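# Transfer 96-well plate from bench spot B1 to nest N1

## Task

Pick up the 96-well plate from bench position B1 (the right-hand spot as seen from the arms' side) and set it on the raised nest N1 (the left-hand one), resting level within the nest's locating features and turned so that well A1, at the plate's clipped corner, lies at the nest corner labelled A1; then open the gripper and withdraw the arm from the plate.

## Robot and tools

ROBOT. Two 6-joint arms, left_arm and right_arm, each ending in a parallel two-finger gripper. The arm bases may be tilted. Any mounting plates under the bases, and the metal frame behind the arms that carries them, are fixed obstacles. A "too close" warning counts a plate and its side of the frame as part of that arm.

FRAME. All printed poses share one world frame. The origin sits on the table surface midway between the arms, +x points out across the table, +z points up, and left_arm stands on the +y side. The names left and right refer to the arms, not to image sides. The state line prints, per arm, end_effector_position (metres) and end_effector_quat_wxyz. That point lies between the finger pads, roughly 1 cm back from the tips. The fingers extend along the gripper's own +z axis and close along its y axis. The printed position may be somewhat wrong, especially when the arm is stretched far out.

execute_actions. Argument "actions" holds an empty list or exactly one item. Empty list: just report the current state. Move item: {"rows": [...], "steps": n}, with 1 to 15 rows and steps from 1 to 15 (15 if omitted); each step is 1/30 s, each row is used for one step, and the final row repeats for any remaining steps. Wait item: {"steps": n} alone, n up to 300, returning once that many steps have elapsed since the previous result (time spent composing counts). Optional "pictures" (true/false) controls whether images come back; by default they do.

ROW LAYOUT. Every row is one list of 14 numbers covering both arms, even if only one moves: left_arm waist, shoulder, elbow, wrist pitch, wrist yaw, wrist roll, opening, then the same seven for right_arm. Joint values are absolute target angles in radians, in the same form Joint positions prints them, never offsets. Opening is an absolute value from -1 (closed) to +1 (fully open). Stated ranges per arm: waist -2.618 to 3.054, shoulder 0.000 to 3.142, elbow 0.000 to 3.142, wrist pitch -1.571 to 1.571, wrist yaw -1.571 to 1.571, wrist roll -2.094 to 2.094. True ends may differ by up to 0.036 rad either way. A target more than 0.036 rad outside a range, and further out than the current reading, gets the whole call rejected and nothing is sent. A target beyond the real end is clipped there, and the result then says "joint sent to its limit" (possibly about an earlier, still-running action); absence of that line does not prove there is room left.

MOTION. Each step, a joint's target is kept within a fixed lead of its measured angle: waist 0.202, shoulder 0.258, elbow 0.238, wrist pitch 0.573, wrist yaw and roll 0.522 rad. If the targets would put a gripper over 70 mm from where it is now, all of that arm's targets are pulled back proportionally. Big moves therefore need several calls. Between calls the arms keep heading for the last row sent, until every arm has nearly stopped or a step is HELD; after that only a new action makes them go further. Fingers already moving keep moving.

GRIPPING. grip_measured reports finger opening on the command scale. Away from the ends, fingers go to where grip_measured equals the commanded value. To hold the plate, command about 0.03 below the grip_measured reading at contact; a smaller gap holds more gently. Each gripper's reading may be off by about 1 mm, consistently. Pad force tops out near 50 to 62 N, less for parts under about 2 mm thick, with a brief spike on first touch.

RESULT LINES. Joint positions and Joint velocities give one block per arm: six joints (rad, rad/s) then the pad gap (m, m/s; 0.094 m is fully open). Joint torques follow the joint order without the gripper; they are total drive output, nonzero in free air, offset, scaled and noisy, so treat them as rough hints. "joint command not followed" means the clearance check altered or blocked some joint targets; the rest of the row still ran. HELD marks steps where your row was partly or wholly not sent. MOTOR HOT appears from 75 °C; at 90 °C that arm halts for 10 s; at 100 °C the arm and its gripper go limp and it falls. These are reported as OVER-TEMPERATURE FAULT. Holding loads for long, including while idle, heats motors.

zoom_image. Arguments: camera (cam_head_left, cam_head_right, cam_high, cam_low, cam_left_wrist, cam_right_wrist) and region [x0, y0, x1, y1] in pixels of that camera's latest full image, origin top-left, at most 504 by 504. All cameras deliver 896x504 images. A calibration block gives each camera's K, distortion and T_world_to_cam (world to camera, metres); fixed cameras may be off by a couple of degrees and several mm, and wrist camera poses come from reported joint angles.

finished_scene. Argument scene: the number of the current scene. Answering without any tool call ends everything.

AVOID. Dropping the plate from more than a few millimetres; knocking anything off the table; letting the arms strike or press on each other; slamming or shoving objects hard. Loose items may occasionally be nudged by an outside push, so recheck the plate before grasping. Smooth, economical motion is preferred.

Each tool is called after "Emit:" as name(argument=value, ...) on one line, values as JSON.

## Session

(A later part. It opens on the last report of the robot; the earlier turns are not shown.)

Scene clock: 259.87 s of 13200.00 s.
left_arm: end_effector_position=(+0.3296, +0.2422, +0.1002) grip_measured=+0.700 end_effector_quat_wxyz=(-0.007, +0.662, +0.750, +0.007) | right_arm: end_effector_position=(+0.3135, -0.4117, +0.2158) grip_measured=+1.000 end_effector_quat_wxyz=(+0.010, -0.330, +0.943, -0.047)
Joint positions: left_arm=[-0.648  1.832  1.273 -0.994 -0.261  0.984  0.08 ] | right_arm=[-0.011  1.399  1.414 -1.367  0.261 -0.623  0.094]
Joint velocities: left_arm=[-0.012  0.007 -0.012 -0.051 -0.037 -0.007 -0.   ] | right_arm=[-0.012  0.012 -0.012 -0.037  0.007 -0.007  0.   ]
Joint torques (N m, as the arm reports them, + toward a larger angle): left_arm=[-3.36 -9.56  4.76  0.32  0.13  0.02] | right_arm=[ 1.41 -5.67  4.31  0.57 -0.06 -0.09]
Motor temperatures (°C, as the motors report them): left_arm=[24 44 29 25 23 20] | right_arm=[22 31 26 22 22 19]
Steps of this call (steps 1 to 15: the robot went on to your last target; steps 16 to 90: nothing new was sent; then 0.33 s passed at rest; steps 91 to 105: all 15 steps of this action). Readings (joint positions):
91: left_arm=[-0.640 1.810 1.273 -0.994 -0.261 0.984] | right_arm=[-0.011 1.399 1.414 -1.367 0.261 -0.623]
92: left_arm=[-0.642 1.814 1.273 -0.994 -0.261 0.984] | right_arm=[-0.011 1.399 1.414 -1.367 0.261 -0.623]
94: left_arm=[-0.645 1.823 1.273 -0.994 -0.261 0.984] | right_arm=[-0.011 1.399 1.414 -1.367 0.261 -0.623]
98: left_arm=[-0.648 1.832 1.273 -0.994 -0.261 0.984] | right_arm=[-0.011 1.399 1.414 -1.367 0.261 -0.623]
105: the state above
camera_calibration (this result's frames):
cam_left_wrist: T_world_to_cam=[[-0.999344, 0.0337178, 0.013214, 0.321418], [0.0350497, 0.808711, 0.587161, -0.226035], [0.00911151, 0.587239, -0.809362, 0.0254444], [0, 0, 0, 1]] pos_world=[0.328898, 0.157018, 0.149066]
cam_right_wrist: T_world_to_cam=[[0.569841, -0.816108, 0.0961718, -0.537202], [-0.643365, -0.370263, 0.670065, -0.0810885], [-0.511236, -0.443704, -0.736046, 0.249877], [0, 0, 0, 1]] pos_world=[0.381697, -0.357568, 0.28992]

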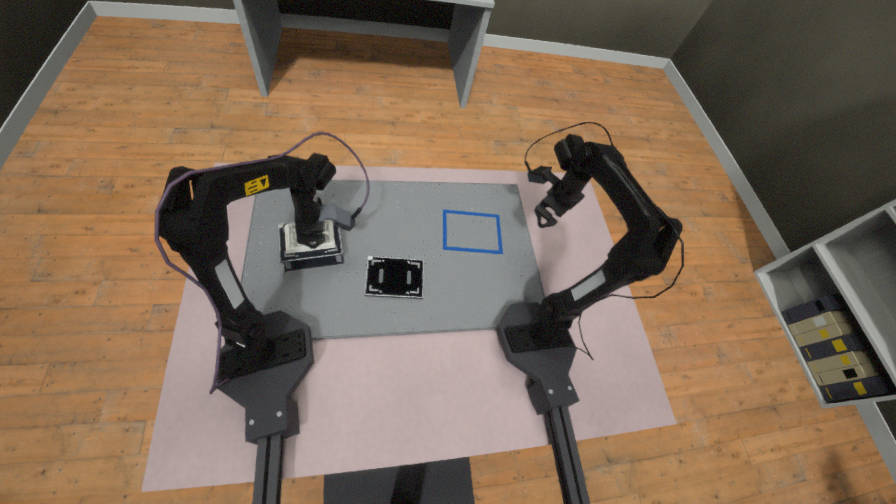

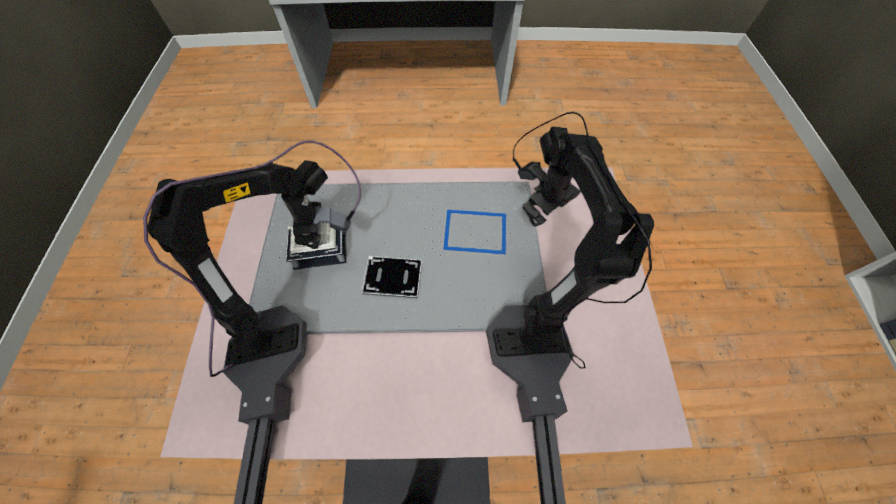

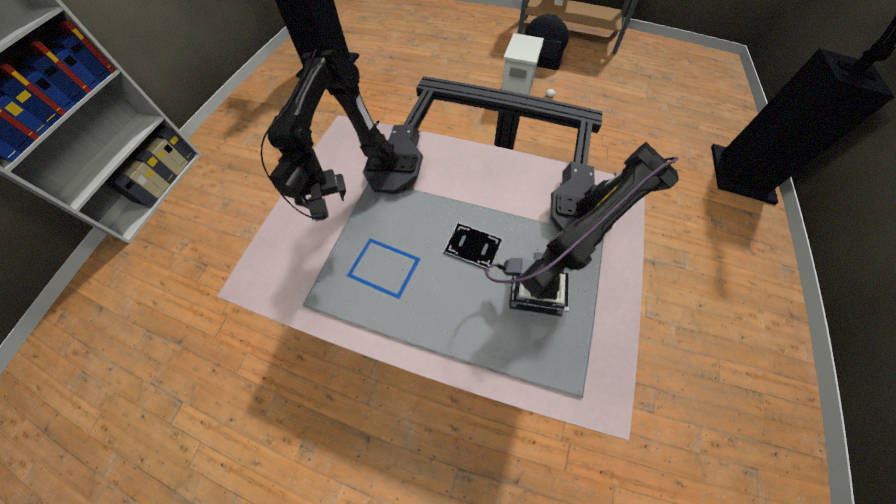

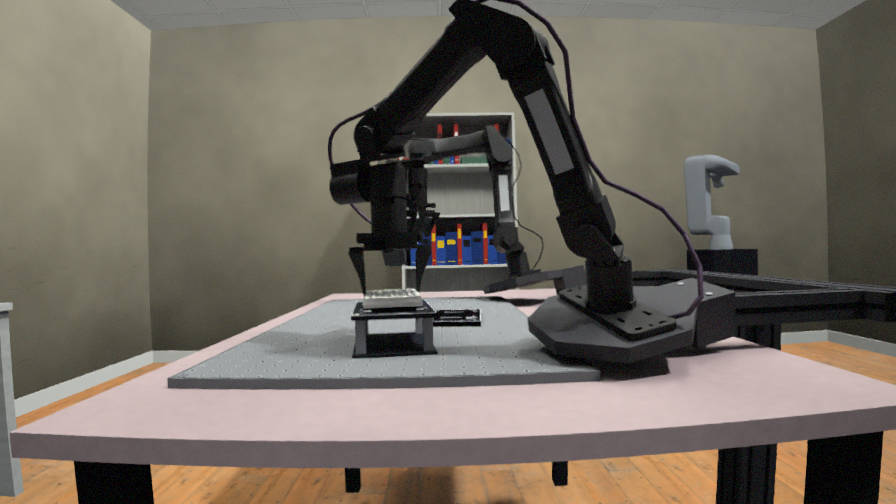

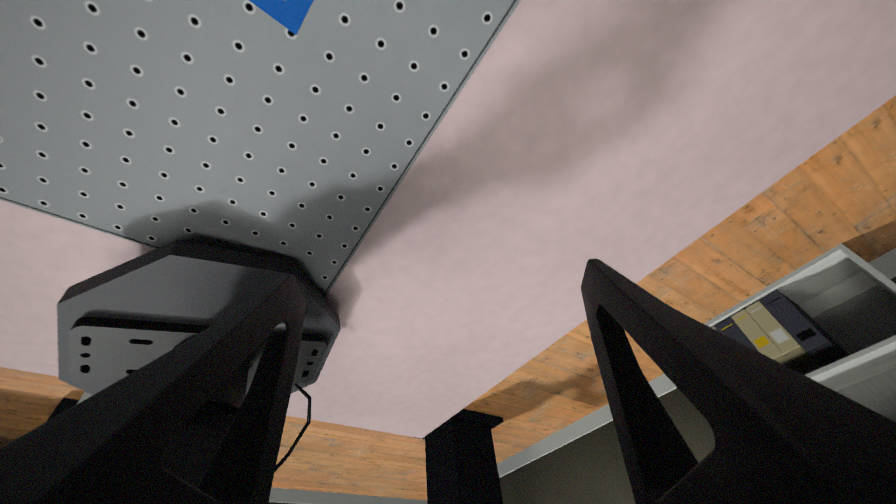

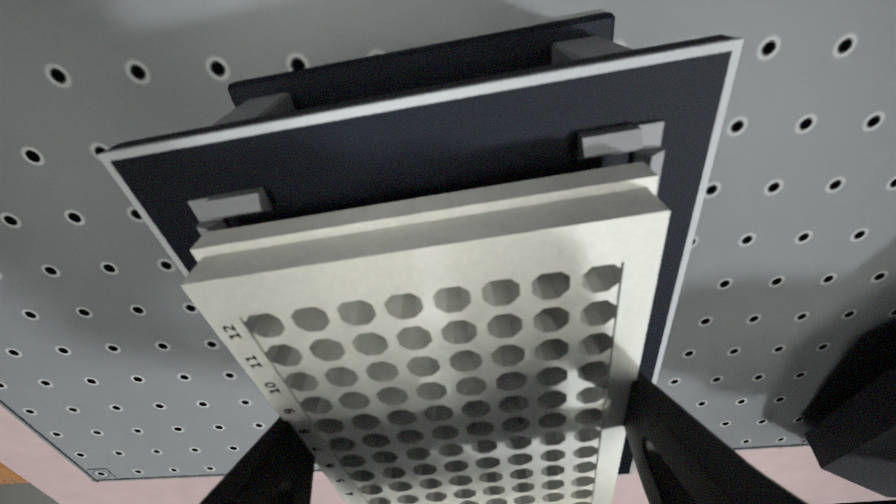

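Emit:
execute_actions(actions=[{"rows":[[-0.655,1.86,1.27,-0.985,-0.25,0.985,0.67,0,1.4,1.4,-1.35,0.25,-0.63,1]],"steps":15}])

Emit:
zoom_image(camera="cam_low", region=[330,260,460,330])

Scene clock: 263.57 s of 13200.00 s.
left_arm: end_effector_position=(+0.3279, +0.2419, +0.0946) grip_measured=+0.700 end_effector_quat_wxyz=(-0.015, +0.663, +0.748, +0.006) | right_arm: end_effector_position=(+0.3135, -0.4117, +0.2158) grip_measured=+1.000 end_effector_quat_wxyz=(+0.010, -0.330, +0.943, -0.047)
Joint positions: left_arm=[-0.648  1.851  1.273 -0.993 -0.264  0.984  0.08 ] | right_arm=[-0.011  1.399  1.414 -1.367  0.261 -0.623  0.094]
Joint velocities: left_arm=[ 0.012  0.012 -0.007  0.007  0.037  0.095 -0.   ] | right_arm=[-0.012  0.002 -0.007  0.037  0.007 -0.007  0.   ]
Joint torques (N m, as the arm reports them, + toward a larger angle): left_arm=[-3.01 -9.3   4.74  0.33  0.16  0.02] | right_arm=[ 1.32 -5.68  4.48  0.56 -0.08 -0.09]
Motor temperatures (°C, as the motors report them): left_arm=[24 43 29 25 23 20] | right_arm=[22 31 26 22 22 19]
Steps of this call (steps 1 to 15: the robot went on to your last target; steps 16 to 90: nothing new was sent; then 0.20 s passed at rest; steps 91 to 105: all 15 steps of this action). Readings (joint positions):
91: left_arm=[-0.648 1.834 1.273 -0.994 -0.261 0.984] | right_arm=[-0.011 1.399 1.414 -1.367 0.261 -0.623]
92: left_arm=[-0.648 1.837 1.273 -0.993 -0.261 0.984] | right_arm=[-0.011 1.399 1.414 -1.367 0.261 -0.623]
94: left_arm=[-0.648 1.845 1.273 -0.993 -0.261 0.984] | right_arm=[-0.011 1.399 1.414 -1.367 0.261 -0.623]
98: left_arm=[-0.648 1.851 1.273 -0.993 -0.264 0.984] | right_arm=[-0.011 1.399 1.414 -1.367 0.261 -0.623]
105: the state above
camera_calibration (this result's frames):
cam_left_wrist: T_world_to_cam=[[-0.998873, 0.0379791, 0.0284582, 0.317214], [0.0474575, 0.802663, 0.594542, -0.22576], [-0.000262163, 0.595223, -0.803561, 0.0216841], [0, 0, 0, 1]] pos_world=[0.327576, 0.156255, 0.142621]
cam_right_wrist: T_world_to_cam=[[0.569841, -0.816108, 0.0961718, -0.537202], [-0.643365, -0.370263, 0.670065, -0.0810885], [-0.511236, -0.443704, -0.736046, 0.249877], [0, 0, 0, 1]] pos_world=[0.381697, -0.357568, 0.28992]

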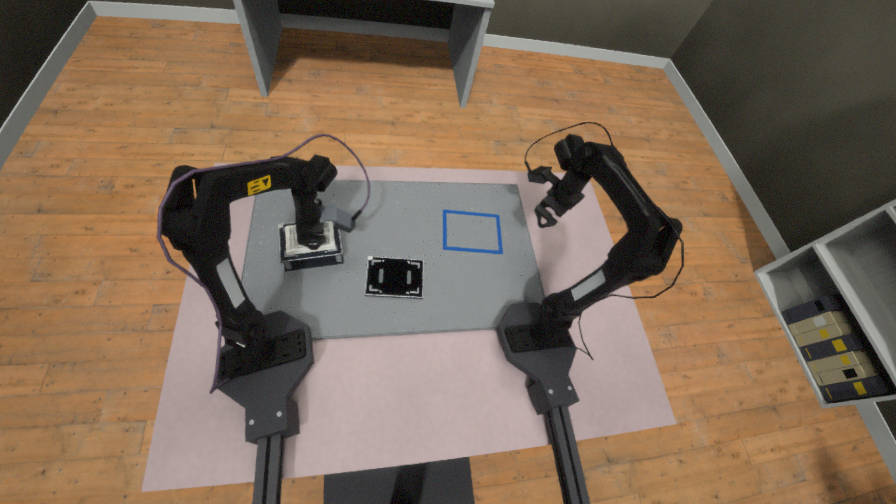

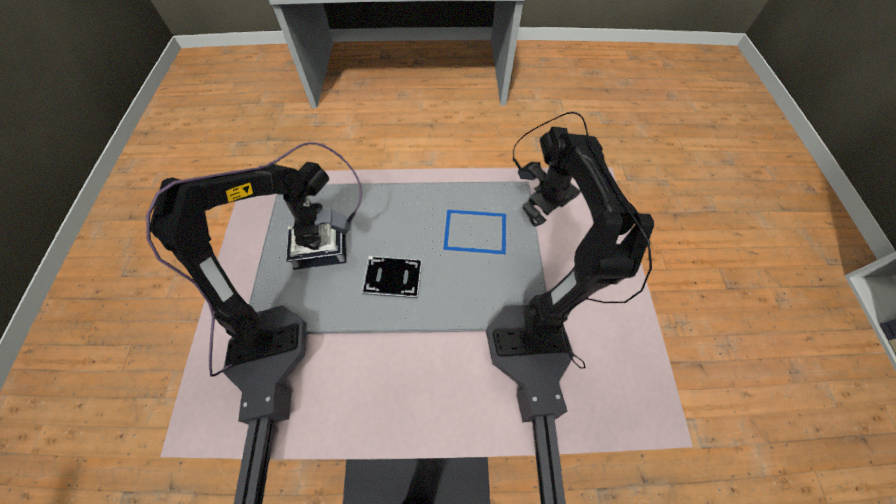

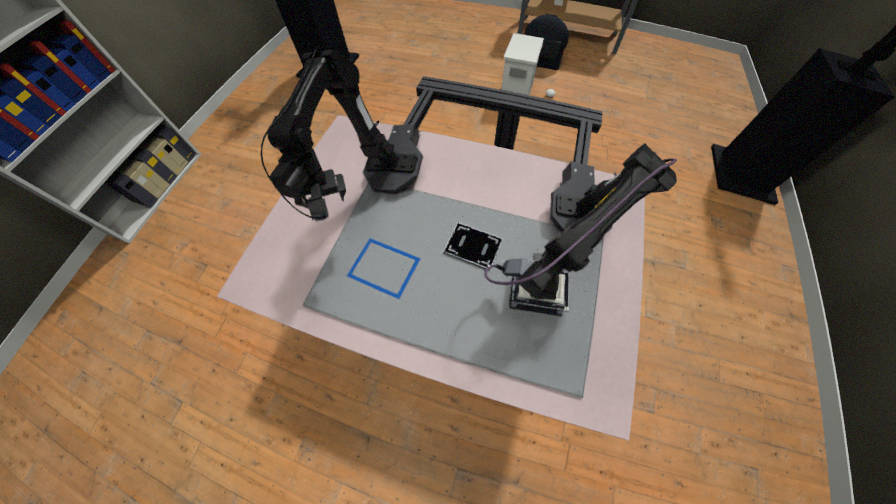

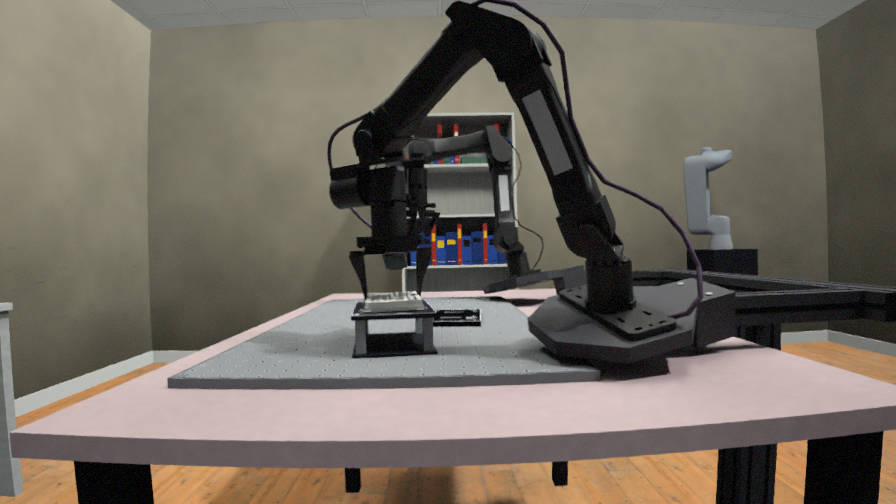

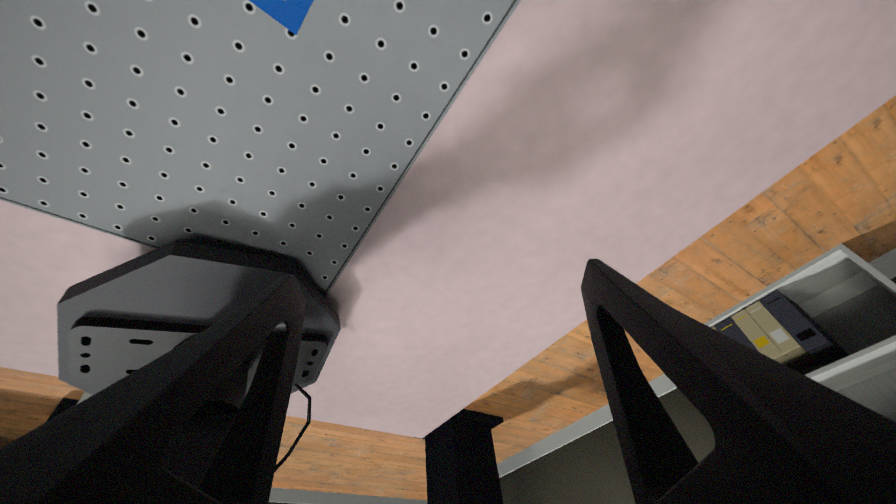

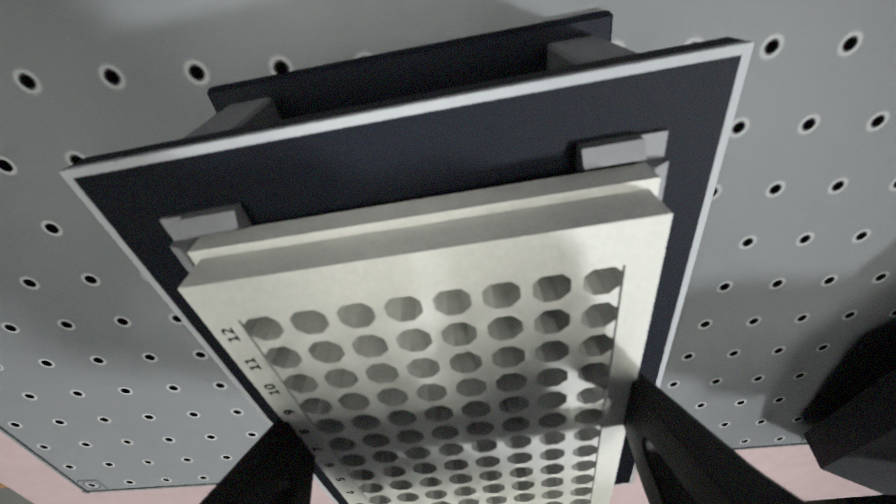

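Region (330, 260, 460, 330) of cam_low's 896x504 image, scaled by 3.877, with more detail than that image has; it fills the top 271 rows of this view, and the rest is white.

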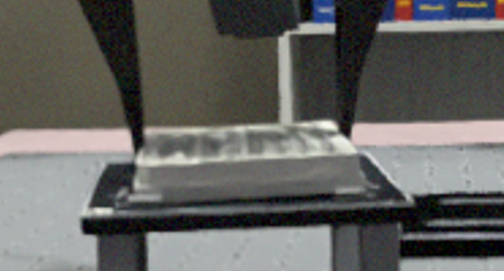

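Emit:
execute_actions(actions=[{"rows":[[-0.65,1.845,1.27,-0.974,-0.282,0.985,0.67,0,1.4,1.4,-1.35,0.25,-0.63,1]],"steps":15}])

Emit:
zoom_image(camera="cam_low", region=[330,260,460,330])

Scene clock: 268.97 s of 13200.00 s.
left_arm: end_effector_position=(+0.3293, +0.2432, +0.0946) grip_measured=+0.700 end_effector_quat_wxyz=(-0.015, +0.663, +0.748, +0.011) | right_arm: end_effector_position=(+0.3135, -0.4117, +0.2158) grip_measured=+1.000 end_effector_quat_wxyz=(+0.010, -0.330, +0.943, -0.047)
Joint positions: left_arm=[-0.648  1.851  1.273 -0.991 -0.274  0.984  0.08 ] | right_arm=[-0.011  1.399  1.414 -1.367  0.261 -0.623  0.094]
Joint velocities: left_arm=[ 0.007 -0.022  0.002 -0.095  0.022 -0.022  0.   ] | right_arm=[-0.012  0.002  0.007 -0.022 -0.007  0.022  0.   ]
Joint torques (N m, as the arm reports them, + toward a larger angle): left_arm=[ -2.59 -10.62   4.74   0.42  -0.09   0.03] | right_arm=[ 1.35 -5.75  4.44  0.56 -0.03 -0.08]
Motor temperatures (°C, as the motors report them): left_arm=[24 42 29 24 23 20] | right_arm=[22 31 26 22 22 19]
Steps of this call (steps 1 to 15: the robot went on to your last target; steps 16 to 90: nothing new was sent; then 1.90 s passed at rest; steps 91 to 105: all 15 steps of this action). Readings (joint positions):
91: left_arm=[-0.648 1.851 1.273 -0.993 -0.267 0.984] | right_arm=[-0.011 1.399 1.414 -1.367 0.261 -0.623]
92: left_arm=[-0.648 1.851 1.273 -0.992 -0.270 0.984] | right_arm=[-0.011 1.399 1.414 -1.367 0.261 -0.623]
94: left_arm=[-0.648 1.851 1.273 -0.991 -0.273 0.984] | right_arm=[-0.011 1.399 1.414 -1.367 0.261 -0.623]
98: left_arm=[-0.648 1.851 1.273 -0.991 -0.274 0.984] | right_arm=[-0.011 1.399 1.414 -1.367 0.261 -0.623]
105: the state above
camera_calibration (this result's frames):
cam_left_wrist: T_world_to_cam=[[-0.999059, 0.0373925, 0.0219808, 0.319352], [0.0430934, 0.798071, 0.60102, -0.224934], [0.00493141, 0.601402, -0.798932, 0.0172875], [0, 0, 0, 1]] pos_world=[0.328659, 0.157175, 0.141982]
cam_right_wrist: T_world_to_cam=[[0.569841, -0.816108, 0.0961718, -0.537202], [-0.643365, -0.370263, 0.670065, -0.0810885], [-0.511236, -0.443704, -0.736046, 0.249877], [0, 0, 0, 1]] pos_world=[0.381697, -0.357568, 0.28992]

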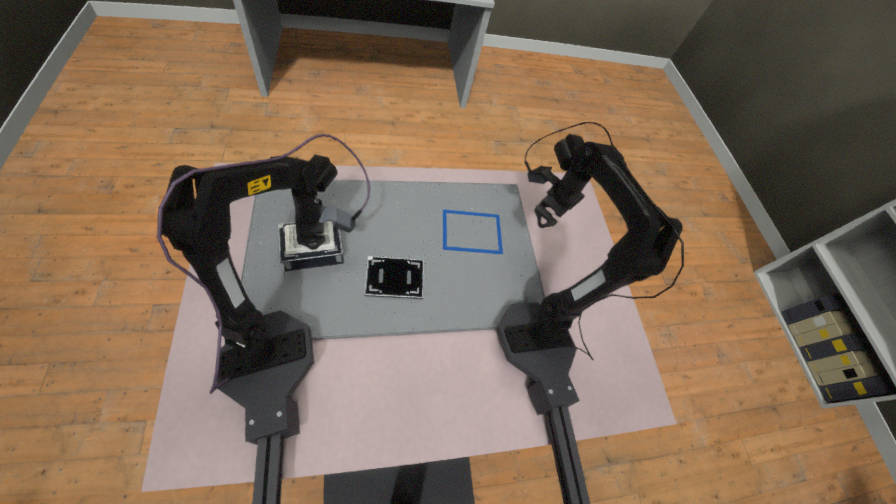

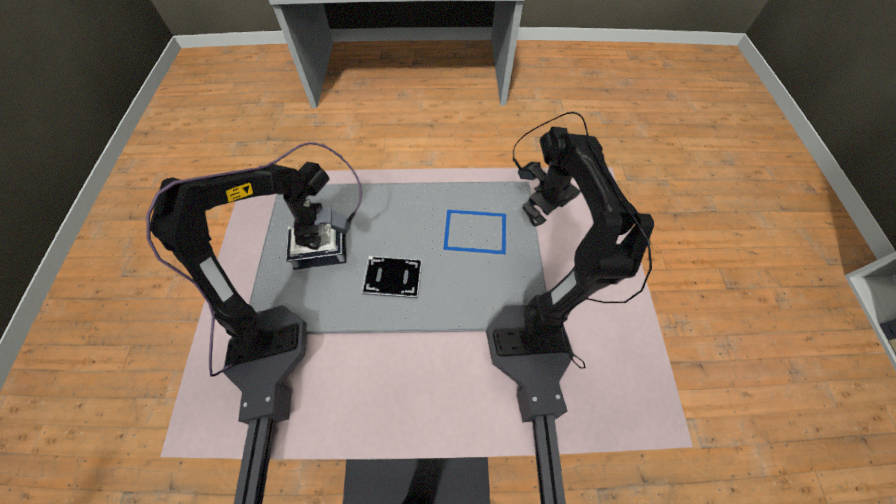

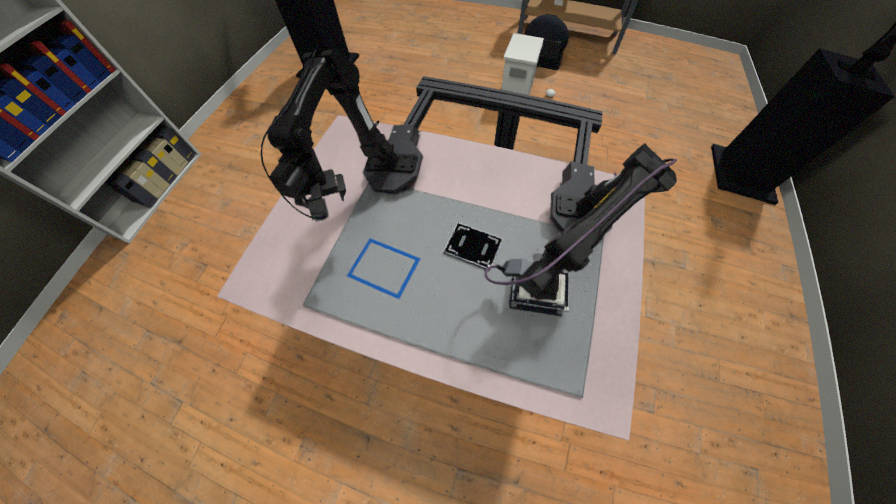

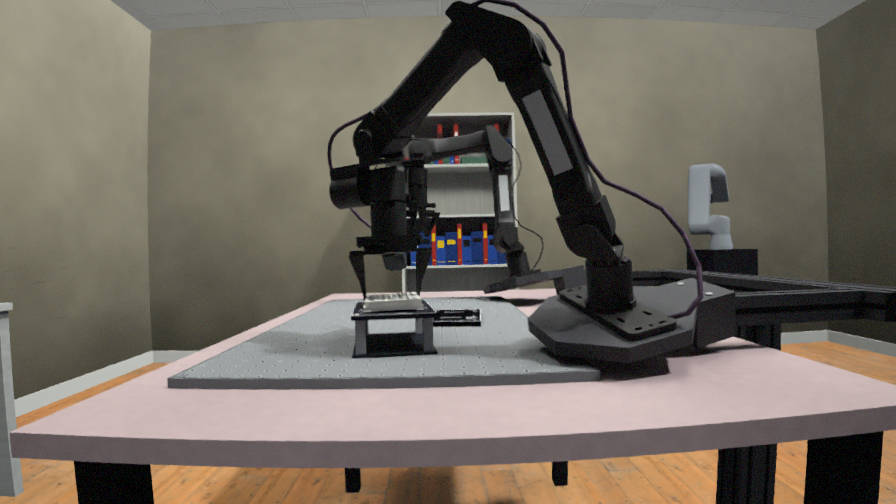

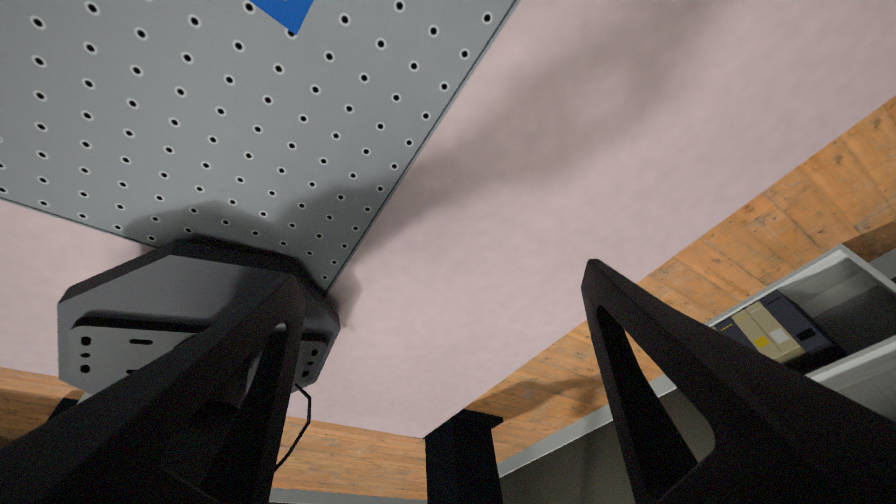

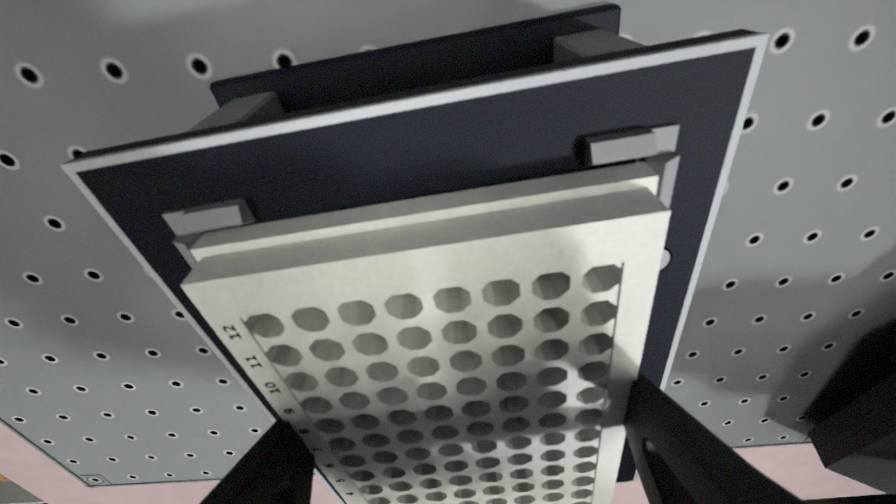

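Region (330, 260, 460, 330) of cam_low's 896x504 image, scaled by 3.877, with more detail than that image has; it fills the top 271 rows of this view, and the rest is white.

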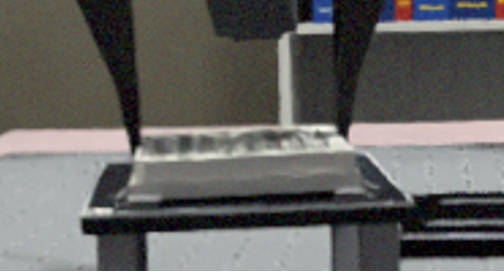

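Centred now; short pulse down, then release.

Emit:
execute_actions(actions=[{"rows":[[-0.65,1.875,1.27,-0.974,-0.275,0.985,0.67,0,1.4,1.4,-1.35,0.25,-0.63,1],[-0.65,1.875,1.27,-0.974,-0.275,0.985,0.67,0,1.4,1.4,-1.35,0.25,-0.63,1],[-0.65,1.875,1.27,-0.974,-0.275,0.985,0.67,0,1.4,1.4,-1.35,0.25,-0.63,1],[-0.65,1.85,1.27,-0.98,-0.275,0.985,0.67,0,1.4,1.4,-1.35,0.25,-0.63,1],[-0.65,1.85,1.27,-0.98,-0.275,0.985,0.67,0,1.4,1.4,-1.35,0.25,-0.63,1],[-0.65,1.85,1.27,-0.98,-0.275,0.985,0.7,0,1.4,1.4,-1.35,0.25,-0.63,1],[-0.65,1.85,1.27,-0.98,-0.275,0.985,0.72,0,1.4,1.4,-1.35,0.25,-0.63,1],[-0.65,1.85,1.27,-0.98,-0.275,0.985,0.75,0,1.4,1.4,-1.35,0.25,-0.63,1],[-0.65,1.85,1.27,-0.98,-0.275,0.985,0.79,0,1.4,1.4,-1.35,0.25,-0.63,1]],"steps":15}])

Emit:
zoom_image(camera="cam_low", region=[330,260,460,330])

Scene clock: 278.00 s of 13200.00 s.
left_arm: end_effector_position=(+0.3293, +0.2433, +0.0932) grip_measured=+0.787 end_effector_quat_wxyz=(-0.017, +0.663, +0.748, +0.012) | right_arm: end_effector_position=(+0.3135, -0.4117, +0.2158) grip_measured=+1.000 end_effector_quat_wxyz=(+0.010, -0.330, +0.943, -0.047)
Joint positions: left_arm=[-0.648  1.856  1.273 -0.989 -0.276  0.984  0.084] | right_arm=[-0.011  1.399  1.414 -1.367  0.261 -0.623  0.094]
Joint velocities: left_arm=[ 0.007 -0.012 -0.007 -0.125 -0.007 -0.037  0.   ] | right_arm=[ 0.002  0.007  0.002  0.022 -0.051  0.037  0.   ]
Joint torques (N m, as the arm reports them, + toward a larger angle): left_arm=[ -2.58 -10.59   4.59   0.32   0.02   0.01] | right_arm=[ 1.39 -5.63  4.39  0.58 -0.07 -0.09]
Motor temperatures (°C, as the motors report them): left_arm=[24 42 29 24 23 20] | right_arm=[22 31 26 22 22 19]
Steps of this call (steps 1 to 15: the robot went on to your last target; steps 16 to 90: nothing new was sent; then 5.53 s passed at rest; steps 91 to 105: all 15 steps of this action). Readings (joint positions):
91: left_arm=[-0.648 1.853 1.273 -0.991 -0.274 0.984] | right_arm=[-0.011 1.399 1.414 -1.367 0.261 -0.623]
92: left_arm=[-0.648 1.855 1.273 -0.990 -0.274 0.984] | right_arm=[-0.011 1.399 1.414 -1.367 0.261 -0.623]
94: left_arm=[-0.648 1.856 1.273 -0.990 -0.275 0.984] | right_arm=[-0.011 1.399 1.414 -1.367 0.261 -0.623]
98: left_arm=[-0.648 1.856 1.273 -0.990 -0.275 0.984] | right_arm=[-0.011 1.399 1.414 -1.367 0.261 -0.623]
105: the state above
camera_calibration (this result's frames):
cam_left_wrist: T_world_to_cam=[[-0.998984, 0.0382031, 0.023912, 0.318997], [0.0448873, 0.795705, 0.604019, -0.224421], [0.00404846, 0.604479, -0.796611, 0.0153652], [0, 0, 0, 1]] pos_world=[0.328685, 0.157098, 0.140167]
cam_right_wrist: T_world_to_cam=[[0.569841, -0.816108, 0.0961718, -0.537202], [-0.643365, -0.370263, 0.670065, -0.0810885], [-0.511236, -0.443704, -0.736046, 0.249877], [0, 0, 0, 1]] pos_world=[0.381697, -0.357568, 0.28992]

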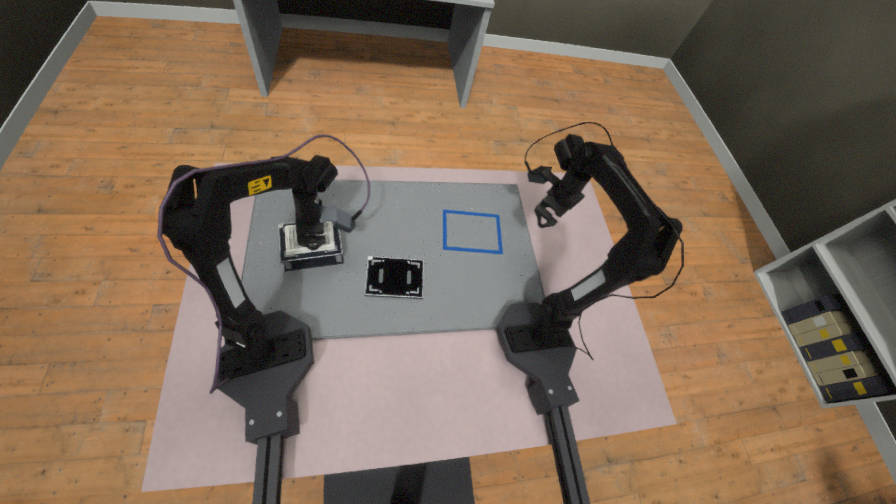

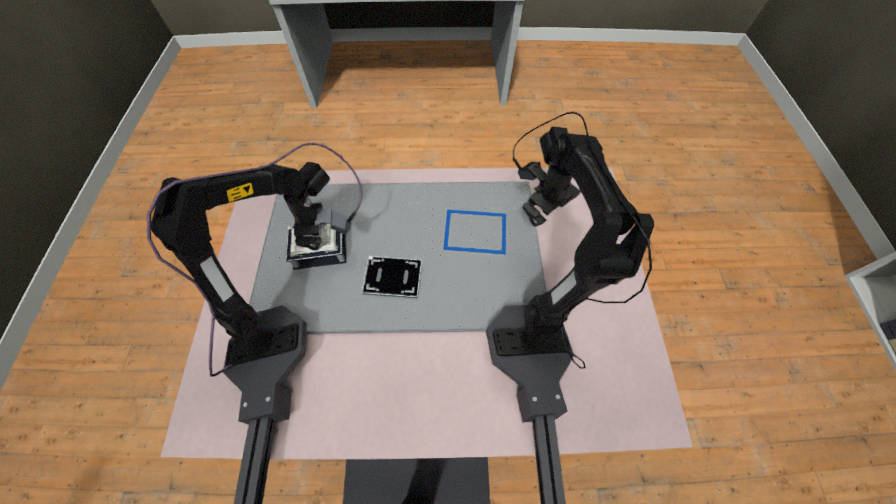

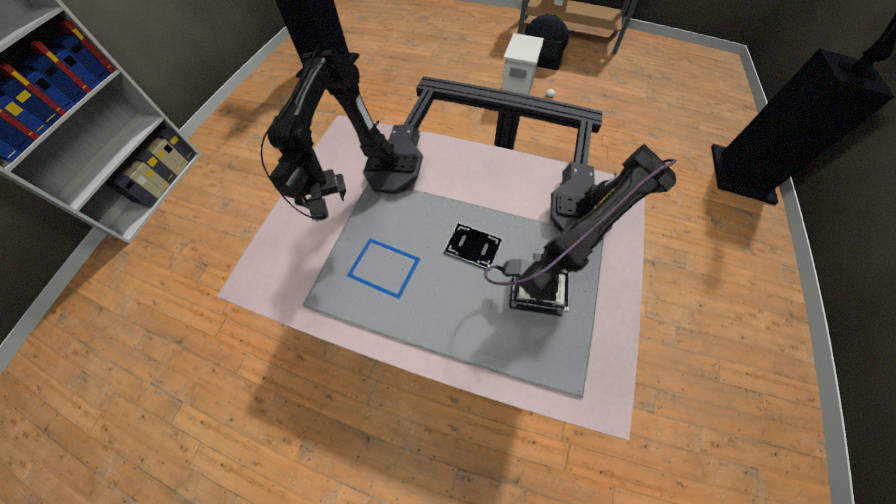

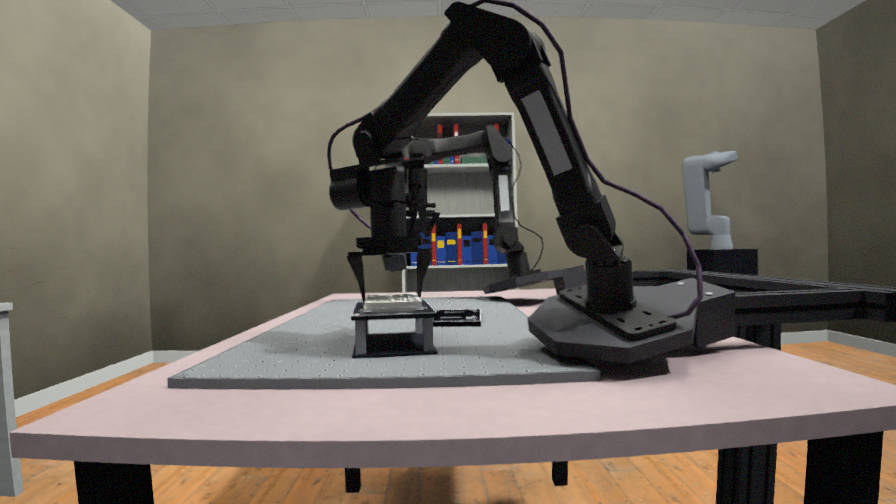

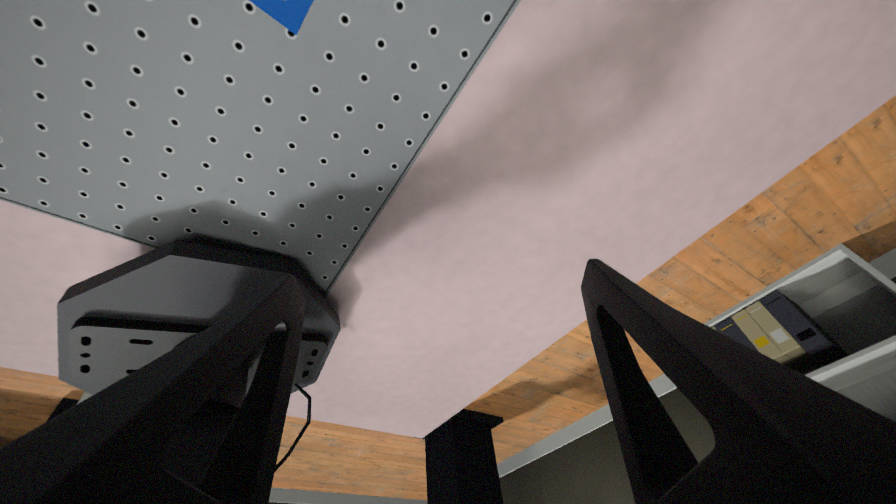

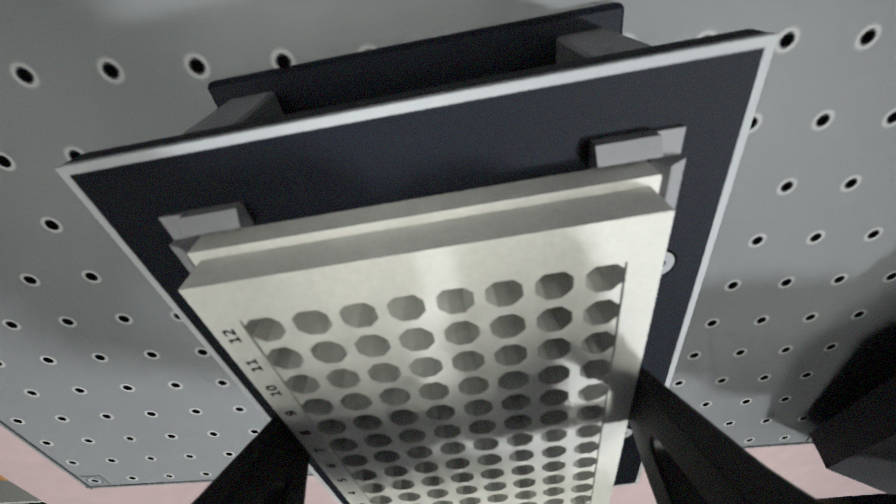

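Region (330, 260, 460, 330) of cam_low's 896x504 image, scaled by 3.877, with more detail than that image has; it fills the top 271 rows of this view, and the rest is white.

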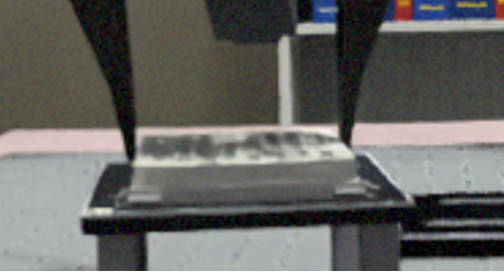

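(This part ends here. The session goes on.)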